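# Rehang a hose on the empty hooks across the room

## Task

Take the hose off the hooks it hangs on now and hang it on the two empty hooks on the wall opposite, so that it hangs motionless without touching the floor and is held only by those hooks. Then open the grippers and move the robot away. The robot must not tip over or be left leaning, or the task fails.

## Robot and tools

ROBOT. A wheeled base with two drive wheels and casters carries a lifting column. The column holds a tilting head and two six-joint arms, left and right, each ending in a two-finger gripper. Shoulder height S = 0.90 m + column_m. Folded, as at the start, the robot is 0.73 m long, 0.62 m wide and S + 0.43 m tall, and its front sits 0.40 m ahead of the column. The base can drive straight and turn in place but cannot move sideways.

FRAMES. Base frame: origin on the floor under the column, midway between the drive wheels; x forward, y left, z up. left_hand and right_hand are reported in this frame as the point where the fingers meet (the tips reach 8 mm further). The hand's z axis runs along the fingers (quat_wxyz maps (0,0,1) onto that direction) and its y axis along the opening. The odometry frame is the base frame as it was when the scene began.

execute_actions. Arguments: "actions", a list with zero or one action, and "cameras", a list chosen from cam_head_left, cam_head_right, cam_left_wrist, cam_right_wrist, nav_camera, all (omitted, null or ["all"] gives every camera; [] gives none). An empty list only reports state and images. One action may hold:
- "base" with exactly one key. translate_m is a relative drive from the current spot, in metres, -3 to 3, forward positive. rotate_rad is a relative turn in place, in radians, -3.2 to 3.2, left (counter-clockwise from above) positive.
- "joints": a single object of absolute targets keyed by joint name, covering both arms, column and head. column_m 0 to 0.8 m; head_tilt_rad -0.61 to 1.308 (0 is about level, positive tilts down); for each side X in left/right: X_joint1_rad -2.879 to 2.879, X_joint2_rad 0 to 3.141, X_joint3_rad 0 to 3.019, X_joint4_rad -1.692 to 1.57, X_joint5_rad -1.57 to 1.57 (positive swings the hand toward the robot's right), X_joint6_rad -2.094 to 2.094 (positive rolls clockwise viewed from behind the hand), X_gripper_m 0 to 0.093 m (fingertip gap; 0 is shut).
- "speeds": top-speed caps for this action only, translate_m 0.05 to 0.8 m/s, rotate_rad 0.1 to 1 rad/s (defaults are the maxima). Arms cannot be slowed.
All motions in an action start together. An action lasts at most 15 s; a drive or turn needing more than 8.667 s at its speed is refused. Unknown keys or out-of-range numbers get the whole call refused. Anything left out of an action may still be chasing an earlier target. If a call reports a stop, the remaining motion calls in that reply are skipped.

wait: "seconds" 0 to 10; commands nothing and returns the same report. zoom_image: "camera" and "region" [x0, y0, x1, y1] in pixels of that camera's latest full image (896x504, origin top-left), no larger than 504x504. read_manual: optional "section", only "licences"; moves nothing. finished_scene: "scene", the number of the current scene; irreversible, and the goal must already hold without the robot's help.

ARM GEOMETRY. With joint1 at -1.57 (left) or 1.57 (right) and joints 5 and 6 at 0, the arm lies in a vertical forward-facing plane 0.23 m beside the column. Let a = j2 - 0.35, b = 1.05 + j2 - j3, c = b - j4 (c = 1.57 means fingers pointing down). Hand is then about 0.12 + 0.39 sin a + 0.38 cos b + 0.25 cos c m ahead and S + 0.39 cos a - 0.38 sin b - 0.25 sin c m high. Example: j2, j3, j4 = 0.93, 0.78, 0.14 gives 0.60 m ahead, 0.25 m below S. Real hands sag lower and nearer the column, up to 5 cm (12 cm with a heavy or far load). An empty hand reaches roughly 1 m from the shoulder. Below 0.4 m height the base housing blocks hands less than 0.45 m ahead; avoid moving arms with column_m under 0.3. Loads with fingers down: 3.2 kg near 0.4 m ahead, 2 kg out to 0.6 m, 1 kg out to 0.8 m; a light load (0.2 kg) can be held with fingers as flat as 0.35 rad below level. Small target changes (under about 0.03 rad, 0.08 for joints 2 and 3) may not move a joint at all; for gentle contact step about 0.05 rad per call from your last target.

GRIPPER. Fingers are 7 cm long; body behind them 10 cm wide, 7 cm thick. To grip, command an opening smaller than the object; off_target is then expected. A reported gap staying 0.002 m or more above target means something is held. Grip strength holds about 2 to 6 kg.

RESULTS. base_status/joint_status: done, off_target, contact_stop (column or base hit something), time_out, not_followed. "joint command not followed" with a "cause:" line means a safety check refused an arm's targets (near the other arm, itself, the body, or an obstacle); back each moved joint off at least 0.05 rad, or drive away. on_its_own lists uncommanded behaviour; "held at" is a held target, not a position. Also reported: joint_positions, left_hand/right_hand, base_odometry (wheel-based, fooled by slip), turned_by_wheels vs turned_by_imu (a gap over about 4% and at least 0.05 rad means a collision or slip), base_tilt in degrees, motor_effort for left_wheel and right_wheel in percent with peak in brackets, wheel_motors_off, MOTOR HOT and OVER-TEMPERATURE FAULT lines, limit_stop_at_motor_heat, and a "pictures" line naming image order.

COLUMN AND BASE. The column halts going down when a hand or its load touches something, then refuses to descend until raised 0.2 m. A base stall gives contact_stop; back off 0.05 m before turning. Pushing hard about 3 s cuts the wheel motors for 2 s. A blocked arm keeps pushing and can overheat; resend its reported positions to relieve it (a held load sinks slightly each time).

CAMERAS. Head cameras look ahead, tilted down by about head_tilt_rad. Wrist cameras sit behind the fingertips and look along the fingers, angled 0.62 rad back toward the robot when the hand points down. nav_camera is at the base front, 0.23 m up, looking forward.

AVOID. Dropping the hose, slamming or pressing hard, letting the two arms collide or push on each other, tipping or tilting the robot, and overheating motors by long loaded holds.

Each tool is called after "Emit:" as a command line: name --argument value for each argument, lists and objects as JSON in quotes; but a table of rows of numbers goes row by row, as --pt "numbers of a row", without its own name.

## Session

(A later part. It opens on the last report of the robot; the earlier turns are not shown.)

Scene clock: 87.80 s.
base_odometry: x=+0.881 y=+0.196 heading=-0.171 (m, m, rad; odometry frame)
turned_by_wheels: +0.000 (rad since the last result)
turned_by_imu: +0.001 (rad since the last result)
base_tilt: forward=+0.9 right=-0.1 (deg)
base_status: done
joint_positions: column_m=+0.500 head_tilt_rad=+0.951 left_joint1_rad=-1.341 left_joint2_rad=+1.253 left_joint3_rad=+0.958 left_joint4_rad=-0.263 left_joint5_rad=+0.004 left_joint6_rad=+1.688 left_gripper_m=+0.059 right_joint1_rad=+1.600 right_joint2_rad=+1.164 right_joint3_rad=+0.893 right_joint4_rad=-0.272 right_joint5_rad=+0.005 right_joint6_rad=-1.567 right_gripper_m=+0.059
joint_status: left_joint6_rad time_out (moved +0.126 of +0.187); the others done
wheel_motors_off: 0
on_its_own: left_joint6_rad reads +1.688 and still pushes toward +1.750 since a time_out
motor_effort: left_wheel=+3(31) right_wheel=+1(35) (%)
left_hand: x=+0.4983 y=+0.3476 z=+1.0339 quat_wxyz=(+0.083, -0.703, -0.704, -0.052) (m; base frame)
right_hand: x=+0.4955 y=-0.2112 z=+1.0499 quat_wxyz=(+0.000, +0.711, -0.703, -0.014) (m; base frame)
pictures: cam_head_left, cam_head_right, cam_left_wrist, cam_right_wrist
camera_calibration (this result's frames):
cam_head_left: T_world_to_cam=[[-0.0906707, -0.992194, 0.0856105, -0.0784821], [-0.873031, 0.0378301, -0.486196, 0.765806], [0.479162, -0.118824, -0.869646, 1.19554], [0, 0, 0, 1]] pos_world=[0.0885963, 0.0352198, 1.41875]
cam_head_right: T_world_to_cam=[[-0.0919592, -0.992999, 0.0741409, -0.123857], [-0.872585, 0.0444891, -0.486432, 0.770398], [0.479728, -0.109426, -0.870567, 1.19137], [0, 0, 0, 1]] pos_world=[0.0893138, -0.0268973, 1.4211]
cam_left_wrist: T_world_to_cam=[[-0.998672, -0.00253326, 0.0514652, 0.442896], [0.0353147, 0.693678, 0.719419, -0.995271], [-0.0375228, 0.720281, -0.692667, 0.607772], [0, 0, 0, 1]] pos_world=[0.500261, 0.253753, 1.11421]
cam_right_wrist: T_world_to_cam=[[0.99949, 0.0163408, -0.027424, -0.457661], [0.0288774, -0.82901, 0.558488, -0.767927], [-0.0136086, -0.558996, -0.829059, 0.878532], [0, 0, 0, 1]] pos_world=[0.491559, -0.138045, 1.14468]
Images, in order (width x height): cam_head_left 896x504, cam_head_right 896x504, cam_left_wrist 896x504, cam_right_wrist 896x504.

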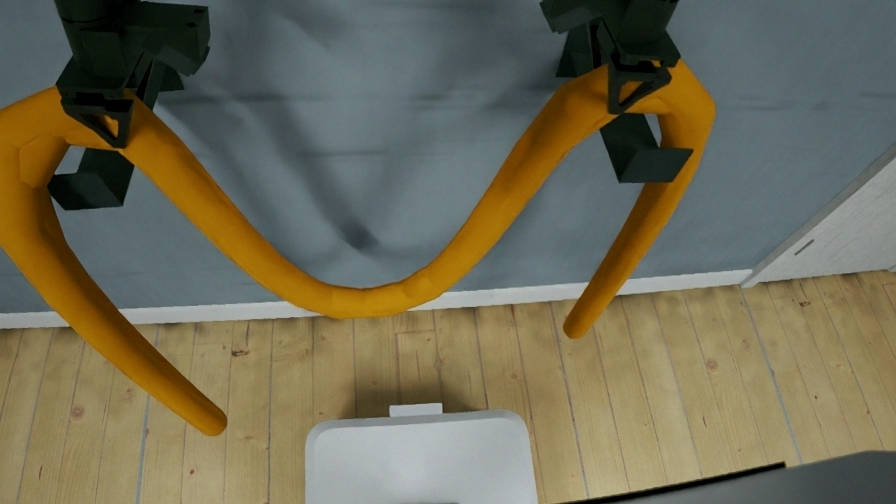

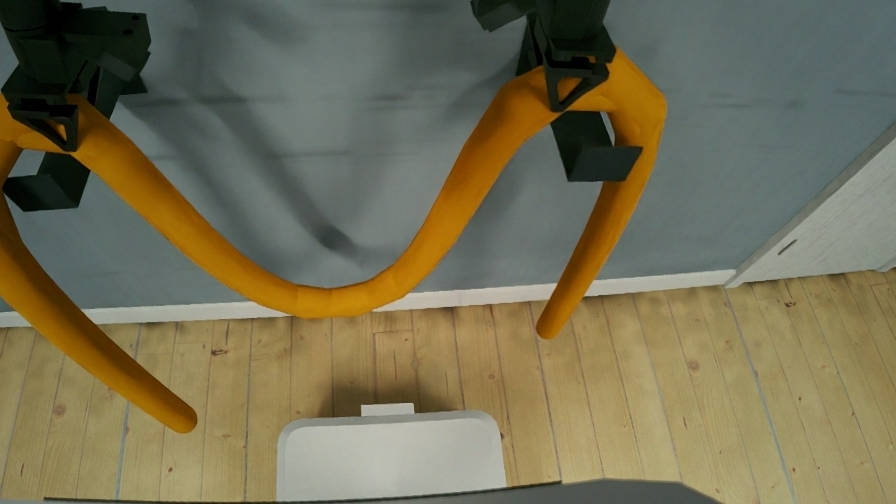

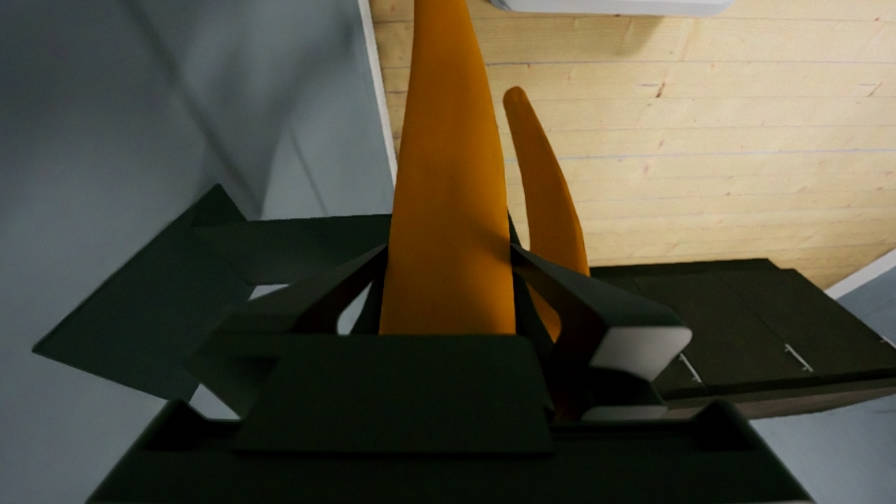

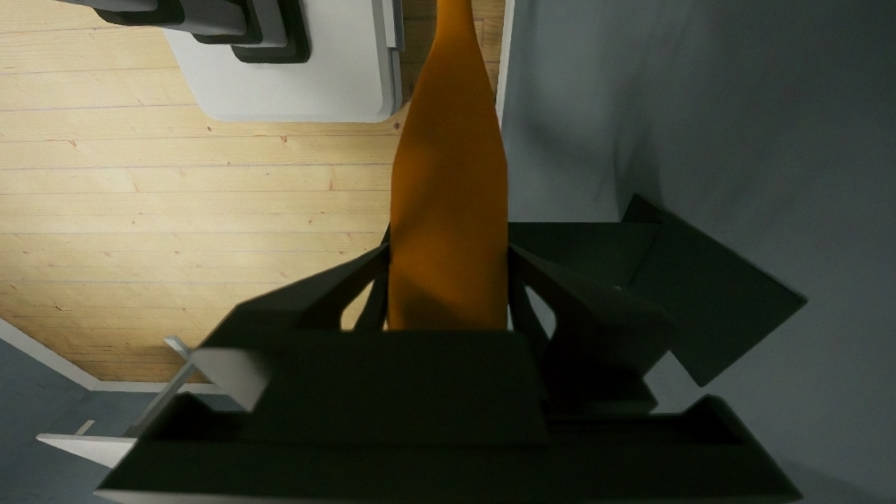

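Emit:
execute_actions --actions '[{"joints":{"left_joint1_rad":-1.26,"left_joint6_rad":1.66}}]' --cameras '["cam_head_left","cam_left_wrist"]'

Scene clock: 89.83 s.
base_odometry: x=+0.881 y=+0.196 heading=-0.171 (m, m, rad; odometry frame)
turned_by_wheels: +0.000 (rad since the last result)
turned_by_imu: +0.000 (rad since the last result)
base_tilt: forward=+0.9 right=-0.1 (deg)
base_status: not commanded
joint_positions: column_m=+0.500 head_tilt_rad=+0.951 left_joint1_rad=-1.268 left_joint2_rad=+1.253 left_joint3_rad=+0.958 left_joint4_rad=-0.252 left_joint5_rad=+0.012 left_joint6_rad=+1.658 left_gripper_m=+0.059 right_joint1_rad=+1.600 right_joint2_rad=+1.164 right_joint3_rad=+0.893 right_joint4_rad=-0.272 right_joint5_rad=+0.006 right_joint6_rad=-1.567 right_gripper_m=+0.059
joint_status: all done
wheel_motors_off: 0
motor_effort: left_wheel=+0(1) right_wheel=+2(2) (%)
left_hand: x=+0.4958 y=+0.3846 z=+1.0422 quat_wxyz=(+0.099, -0.677, -0.725, -0.075) (m; base frame)
right_hand: x=+0.4955 y=-0.2115 z=+1.0499 quat_wxyz=(+0.000, +0.711, -0.703, -0.013) (m; base frame)
pictures: cam_head_left, cam_left_wrist
camera_calibration (this result's frames):
cam_head_left: T_world_to_cam=[[-0.0906707, -0.992194, 0.0856105, -0.0784821], [-0.873031, 0.0378301, -0.486196, 0.765806], [0.479162, -0.118824, -0.869646, 1.19554], [0, 0, 0, 1]] pos_world=[0.0885963, 0.0352198, 1.41875]
cam_left_wrist: T_world_to_cam=[[-0.99714, -0.0685862, 0.0317529, 0.485282], [-0.020704, 0.651929, 0.757997, -1.02322], [-0.0726888, 0.755171, -0.651485, 0.547936], [0, 0, 0, 1]] pos_world=[0.502538, 0.286569, 1.11716]
Images, in order (width x height): cam_head_left 896x504, cam_left_wrist 896x504.

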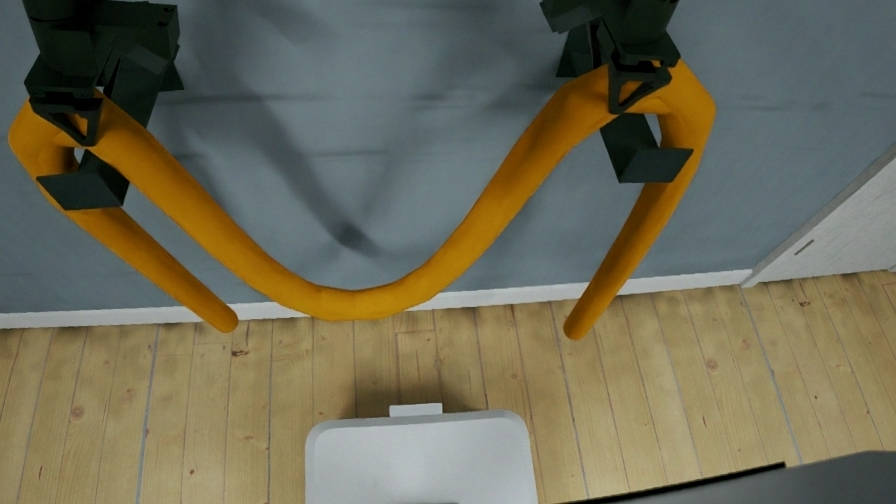

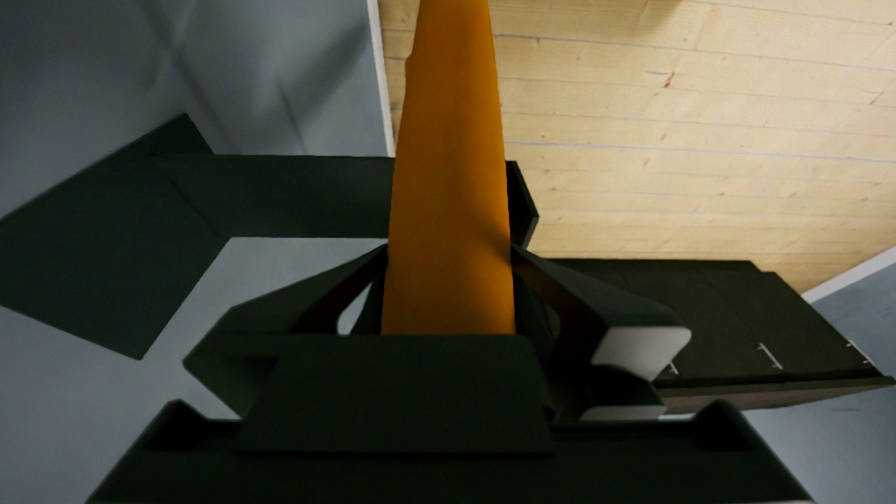

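Emit:
execute_actions --actions '[{"joints":{"left_joint1_rad":-1.35,"left_joint6_rad":1.6}}]' --cameras '[]'

Emit:
execute_actions --actions '[{"joints":{"column_m":0.44}}]' --cameras '["cam_head_left","cam_head_right","cam_left_wrist","cam_right_wrist"]'

Scene clock: 91.40 s.
base_odometry: x=+0.881 y=+0.196 heading=-0.171 (m, m, rad; odometry frame)
turned_by_wheels: +0.000 (rad since the last result)
turned_by_imu: +0.000 (rad since the last result)
base_tilt: forward=+0.9 right=-0.2 (deg)
base_status: not commanded
joint_positions: column_m=+0.500 head_tilt_rad=+0.951 left_joint1_rad=-1.344 left_joint2_rad=+1.253 left_joint3_rad=+0.958 left_joint4_rad=-0.249 left_joint5_rad=-0.002 left_joint6_rad=+1.610 left_gripper_m=+0.059 right_joint1_rad=+1.599 right_joint2_rad=+1.164 right_joint3_rad=+0.893 right_joint4_rad=-0.272 right_joint5_rad=+0.007 right_joint6_rad=-1.567 right_gripper_m=+0.059
joint_status: all done
wheel_motors_off: 0
motor_effort: left_wheel=+0(1) right_wheel=+2(2) (%)
left_hand: x=+0.5017 y=+0.3474 z=+1.0335 quat_wxyz=(+0.078, -0.676, -0.730, -0.061) (m; base frame)
right_hand: x=+0.4956 y=-0.2122 z=+1.0499 quat_wxyz=(+0.000, +0.711, -0.703, -0.013) (m; base frame)
pictures: none
No camera images: the call's "cameras" was empty. Leave "cameras" out to get every camera's image.

Scene clock: 92.77 s.
base_odometry: x=+0.881 y=+0.196 heading=-0.171 (m, m, rad; odometry frame)
turned_by_wheels: +0.000 (rad since the last result)
turned_by_imu: +0.000 (rad since the last result)
base_tilt: forward=+0.9 right=-0.1 (deg)
base_status: not commanded
joint_positions: column_m=+0.440 head_tilt_rad=+0.951 left_joint1_rad=-1.339 left_joint2_rad=+1.253 left_joint3_rad=+0.958 left_joint4_rad=-0.246 left_joint5_rad=-0.010 left_joint6_rad=+1.610 left_gripper_m=+0.059 right_joint1_rad=+1.591 right_joint2_rad=+1.164 right_joint3_rad=+0.893 right_joint4_rad=-0.272 right_joint5_rad=+0.012 right_joint6_rad=-1.567 right_gripper_m=+0.059
joint_status: all done
wheel_motors_off: 0
motor_effort: left_wheel=-1(2) right_wheel=+0(1) (%)
left_hand: x=+0.5018 y=+0.3515 z=+0.9744 quat_wxyz=(+0.082, -0.675, -0.730, -0.066) (m; base frame)
right_hand: x=+0.4956 y=-0.2171 z=+0.9898 quat_wxyz=(+0.005, +0.709, -0.705, -0.008) (m; base frame)
pictures: cam_head_left, cam_head_right, cam_left_wrist, cam_right_wrist
camera_calibration (this result's frames):
cam_head_left: T_world_to_cam=[[-0.0906705, -0.992194, 0.0856108, -0.0733459], [-0.873032, 0.0378301, -0.486193, 0.736631], [0.47916, -0.118824, -0.869648, 1.14337], [0, 0, 0, 1]] pos_world=[0.0885961, 0.0352198, 1.35875]
cam_head_right: T_world_to_cam=[[-0.091959, -0.992999, 0.0741412, -0.119409], [-0.872586, 0.0444891, -0.48643, 0.741208], [0.479726, -0.109426, -0.870568, 1.13914], [0, 0, 0, 1]] pos_world=[0.0893136, -0.0268973, 1.3611]
cam_left_wrist: T_world_to_cam=[[-0.996793, -0.0772462, 0.0208949, 0.504625], [-0.0372239, 0.678735, 0.733439, -0.927278], [-0.0708375, 0.730309, -0.679434, 0.564193], [0, 0, 0, 1]] pos_world=[0.508456, 0.256321, 1.05289]
cam_right_wrist: T_world_to_cam=[[0.999555, 0.0114859, -0.0275415, -0.460247], [0.0251563, -0.820777, 0.570694, -0.747685], [-0.0160505, -0.571133, -0.820701, 0.815722], [0, 0, 0, 1]] pos_world=[0.491944, -0.142511, 1.08349]
Images, in order (width x height): cam_head_left 896x504, cam_head_right 896x504, cam_left_wrist 896x504, cam_right_wrist 896x504.

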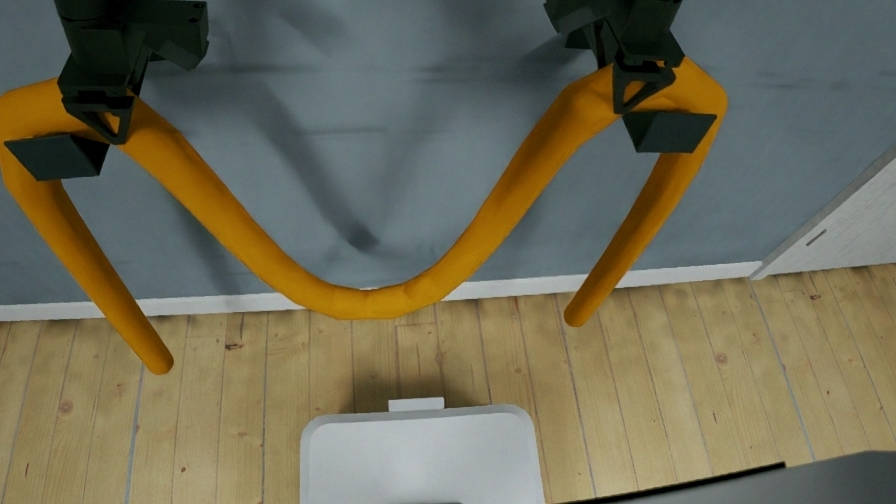

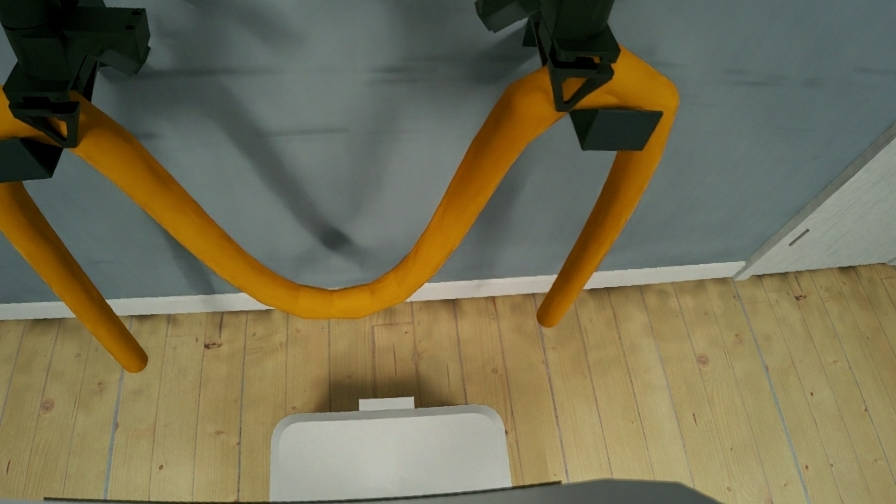

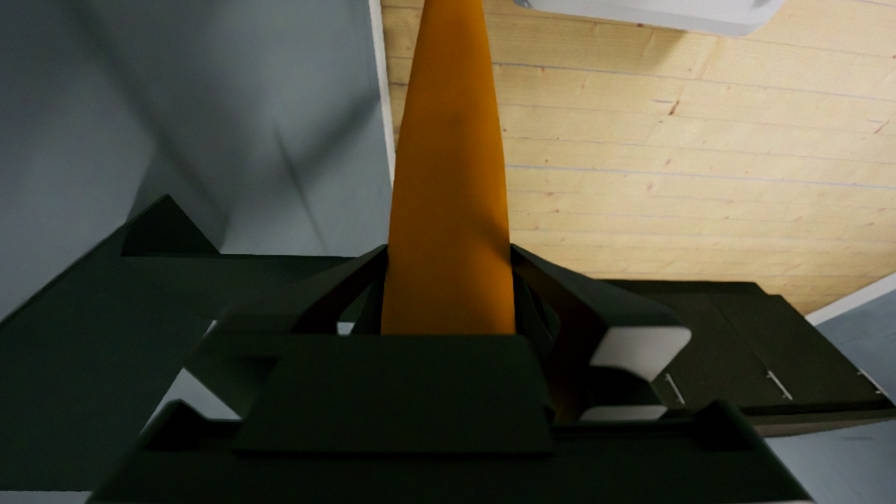

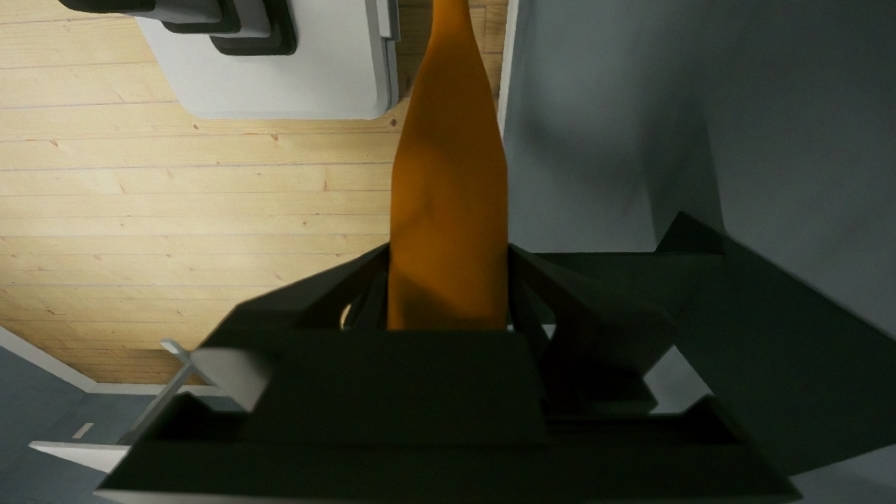

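Both arches are seated behind the lips. Lower slightly, release, and lift.

Emit:
execute_actions --actions '[{"joints":{"column_m":0.42}}]' --cameras '[]'

Emit:
execute_actions --actions '[{"joints":{"left_gripper_m":0.093,"right_gripper_m":0.093}}]' --cameras '["cam_head_left"]'

Emit:
execute_actions --actions '[{"joints":{"column_m":0.6}}]' --cameras '["cam_head_left"]'

Emit:
execute_actions --actions '[{"base":{"translate_m":-0.7},"joints":{"head_tilt_rad":0.55}}]' --cameras '["cam_head_left","nav_camera"]'

Scene clock: 94.57 s.
base_odometry: x=+0.881 y=+0.196 heading=-0.171 (m, m, rad; odometry frame)
turned_by_wheels: +0.000 (rad since the last result)
turned_by_imu: +0.000 (rad since the last result)
base_tilt: forward=+0.9 right=-0.1 (deg)
base_status: not commanded
joint_positions: column_m=+0.420 head_tilt_rad=+0.951 left_joint1_rad=-1.339 left_joint2_rad=+1.236 left_joint3_rad=+0.958 left_joint4_rad=-0.246 left_joint5_rad=-0.011 left_joint6_rad=+1.605 left_gripper_m=+0.059 right_joint1_rad=+1.590 right_joint2_rad=+1.164 right_joint3_rad=+0.893 right_joint4_rad=-0.272 right_joint5_rad=+0.010 right_joint6_rad=-1.567 right_gripper_m=+0.059
joint_status: all done
wheel_motors_off: 0
motor_effort: left_wheel=+2(2) right_wheel=+1(2) (%)
left_hand: x=+0.5085 y=+0.3506 z=+0.9610 quat_wxyz=(+0.076, -0.674, -0.731, -0.073) (m; base frame)
right_hand: x=+0.4956 y=-0.2172 z=+0.9698 quat_wxyz=(+0.004, +0.709, -0.705, -0.009) (m; base frame)
pictures: none
No camera images: the call's "cameras" was empty. Leave "cameras" out to get every camera's image.

Scene clock: 95.23 s.
base_odometry: x=+0.881 y=+0.196 heading=-0.171 (m, m, rad; odometry frame)
turned_by_wheels: +0.000 (rad since the last result)
turned_by_imu: +0.000 (rad since the last result)
base_tilt: forward=+0.9 right=-0.1 (deg)
base_status: not commanded
joint_positions: column_m=+0.420 head_tilt_rad=+0.951 left_joint1_rad=-1.342 left_joint2_rad=+1.236 left_joint3_rad=+0.960 left_joint4_rad=-0.246 left_joint5_rad=-0.005 left_joint6_rad=+1.605 left_gripper_m=+0.093 right_joint1_rad=+1.590 right_joint2_rad=+1.164 right_joint3_rad=+0.893 right_joint4_rad=-0.272 right_joint5_rad=+0.002 right_joint6_rad=-1.567 right_gripper_m=+0.093
joint_status: all done
wheel_motors_off: 0
motor_effort: left_wheel=+1(1) right_wheel=+1(2) (%)
left_hand: x=+0.5098 y=+0.3482 z=+0.9607 quat_wxyz=(+0.072, -0.675, -0.731, -0.071) (m; base frame)
right_hand: x=+0.4956 y=-0.2158 z=+0.9698 quat_wxyz=(+0.002, +0.709, -0.705, -0.012) (m; base frame)
pictures: cam_head_left
camera_calibration (this result's frames):
cam_head_left: T_world_to_cam=[[-0.0906681, -0.992194, 0.0856132, -0.0716359], [-0.873045, 0.0378301, -0.48617, 0.726867], [0.479136, -0.118824, -0.86966, 1.12598], [0, 0, 0, 1]] pos_world=[0.0885943, 0.0352198, 1.33874]
Images, in order (width x height): cam_head_left 896x504.

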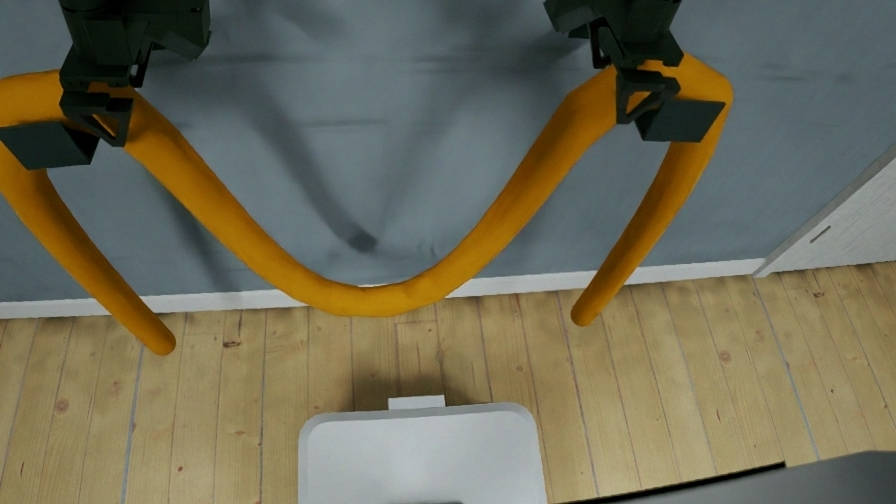

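Scene clock: 98.20 s.
base_odometry: x=+0.881 y=+0.196 heading=-0.171 (m, m, rad; odometry frame)
turned_by_wheels: +0.000 (rad since the last result)
turned_by_imu: +0.001 (rad since the last result)
base_tilt: forward=+0.9 right=-0.1 (deg)
base_status: not commanded
joint_positions: column_m=+0.600 head_tilt_rad=+0.951 left_joint1_rad=-1.342 left_joint2_rad=+1.236 left_joint3_rad=+0.960 left_joint4_rad=-0.246 left_joint5_rad=-0.005 left_joint6_rad=+1.605 left_gripper_m=+0.093 right_joint1_rad=+1.590 right_joint2_rad=+1.164 right_joint3_rad=+0.893 right_joint4_rad=-0.272 right_joint5_rad=+0.002 right_joint6_rad=-1.567 right_gripper_m=+0.093
joint_status: all done
wheel_motors_off: 0
motor_effort: left_wheel=+1(1) right_wheel=+2(1) (%)
left_hand: x=+0.5098 y=+0.3482 z=+1.1405 quat_wxyz=(+0.072, -0.675, -0.731, -0.071) (m; base frame)
right_hand: x=+0.4956 y=-0.2158 z=+1.1496 quat_wxyz=(+0.002, +0.709, -0.705, -0.012) (m; base frame)
pictures: cam_head_left
camera_calibration (this result's frames):
cam_head_left: T_world_to_cam=[[-0.0906577, -0.992194, 0.0856243, -0.0870507], [-0.873104, 0.0378301, -0.486063, 0.814134], [0.47903, -0.118824, -0.869719, 1.28248], [0, 0, 0, 1]] pos_world=[0.0885861, 0.0352198, 1.51857]
Images, in order (width x height): cam_head_left 896x504.

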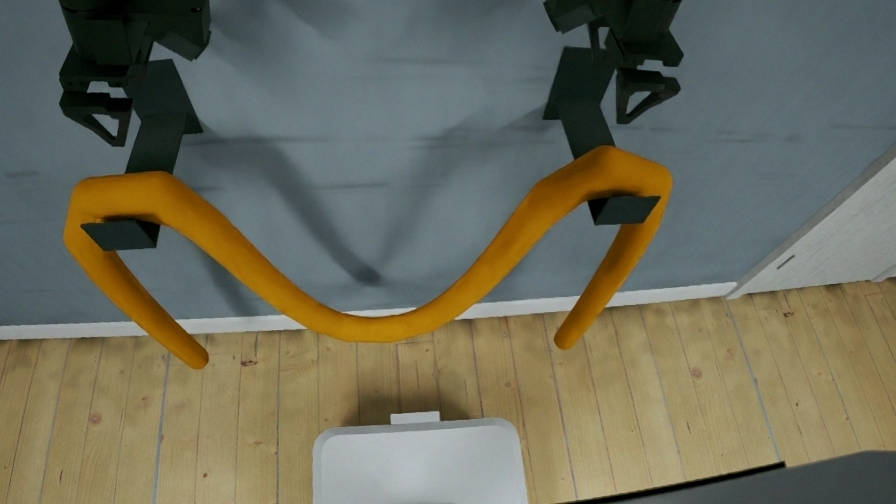

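Scene clock: 101.17 s.
base_odometry: x=+0.191 y=+0.315 heading=-0.172 (m, m, rad; odometry frame)
turned_by_wheels: -0.001 (rad since the last result)
turned_by_imu: -0.002 (rad since the last result)
base_tilt: forward=+1.0 right=-0.1 (deg)
base_status: done
joint_positions: column_m=+0.600 head_tilt_rad=+0.568 left_joint1_rad=-1.343 left_joint2_rad=+1.235 left_joint3_rad=+0.967 left_joint4_rad=-0.246 left_joint5_rad=-0.004 left_joint6_rad=+1.605 left_gripper_m=+0.093 right_joint1_rad=+1.590 right_joint2_rad=+1.164 right_joint3_rad=+0.894 right_joint4_rad=-0.272 right_joint5_rad=+0.002 right_joint6_rad=-1.567 right_gripper_m=+0.093
joint_status: all done
wheel_motors_off: 0
motor_effort: left_wheel=-1(32) right_wheel=+1(74) (%)
left_hand: x=+0.5144 y=+0.3479 z=+1.1413 quat_wxyz=(+0.069, -0.675, -0.731, -0.073) (m; base frame)
right_hand: x=+0.4958 y=-0.2157 z=+1.1497 quat_wxyz=(+0.001, +0.709, -0.705, -0.012) (m; base frame)
pictures: cam_head_left, nav_camera
camera_calibration (this result's frames):
cam_head_left: T_world_to_cam=[[-0.116095, -0.992194, 0.0455213, -0.0221795], [-0.628067, 0.0378301, -0.777239, 1.26366], [0.76945, -0.118824, -0.627557, 0.883913], [0, 0, 0, 1]] pos_world=[0.11096, 0.0352198, 1.53788]
Images, in order (width x height): cam_head_left 896x504, nav_camera 896x504.

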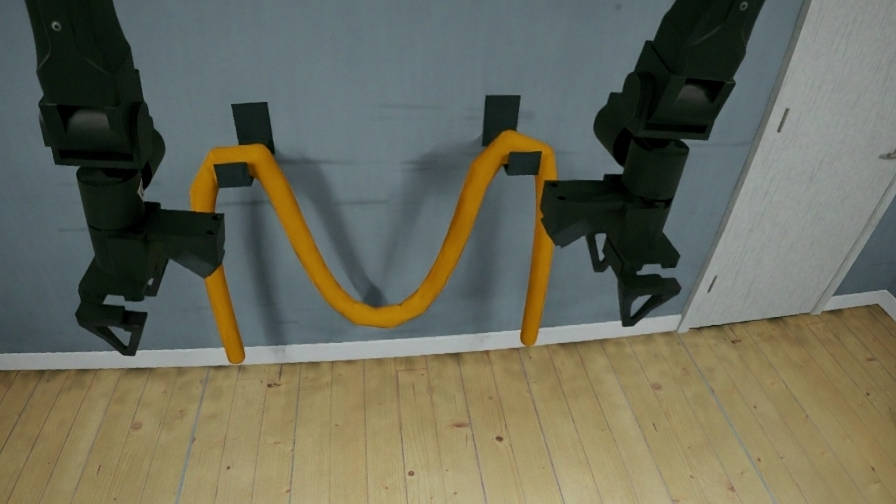

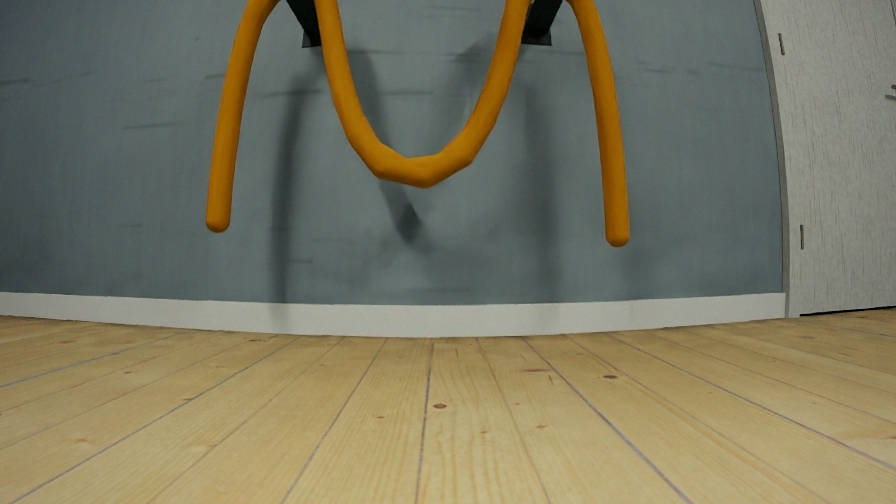

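Emit:
finished_scene --scene 1

The scene is finished: the task was done.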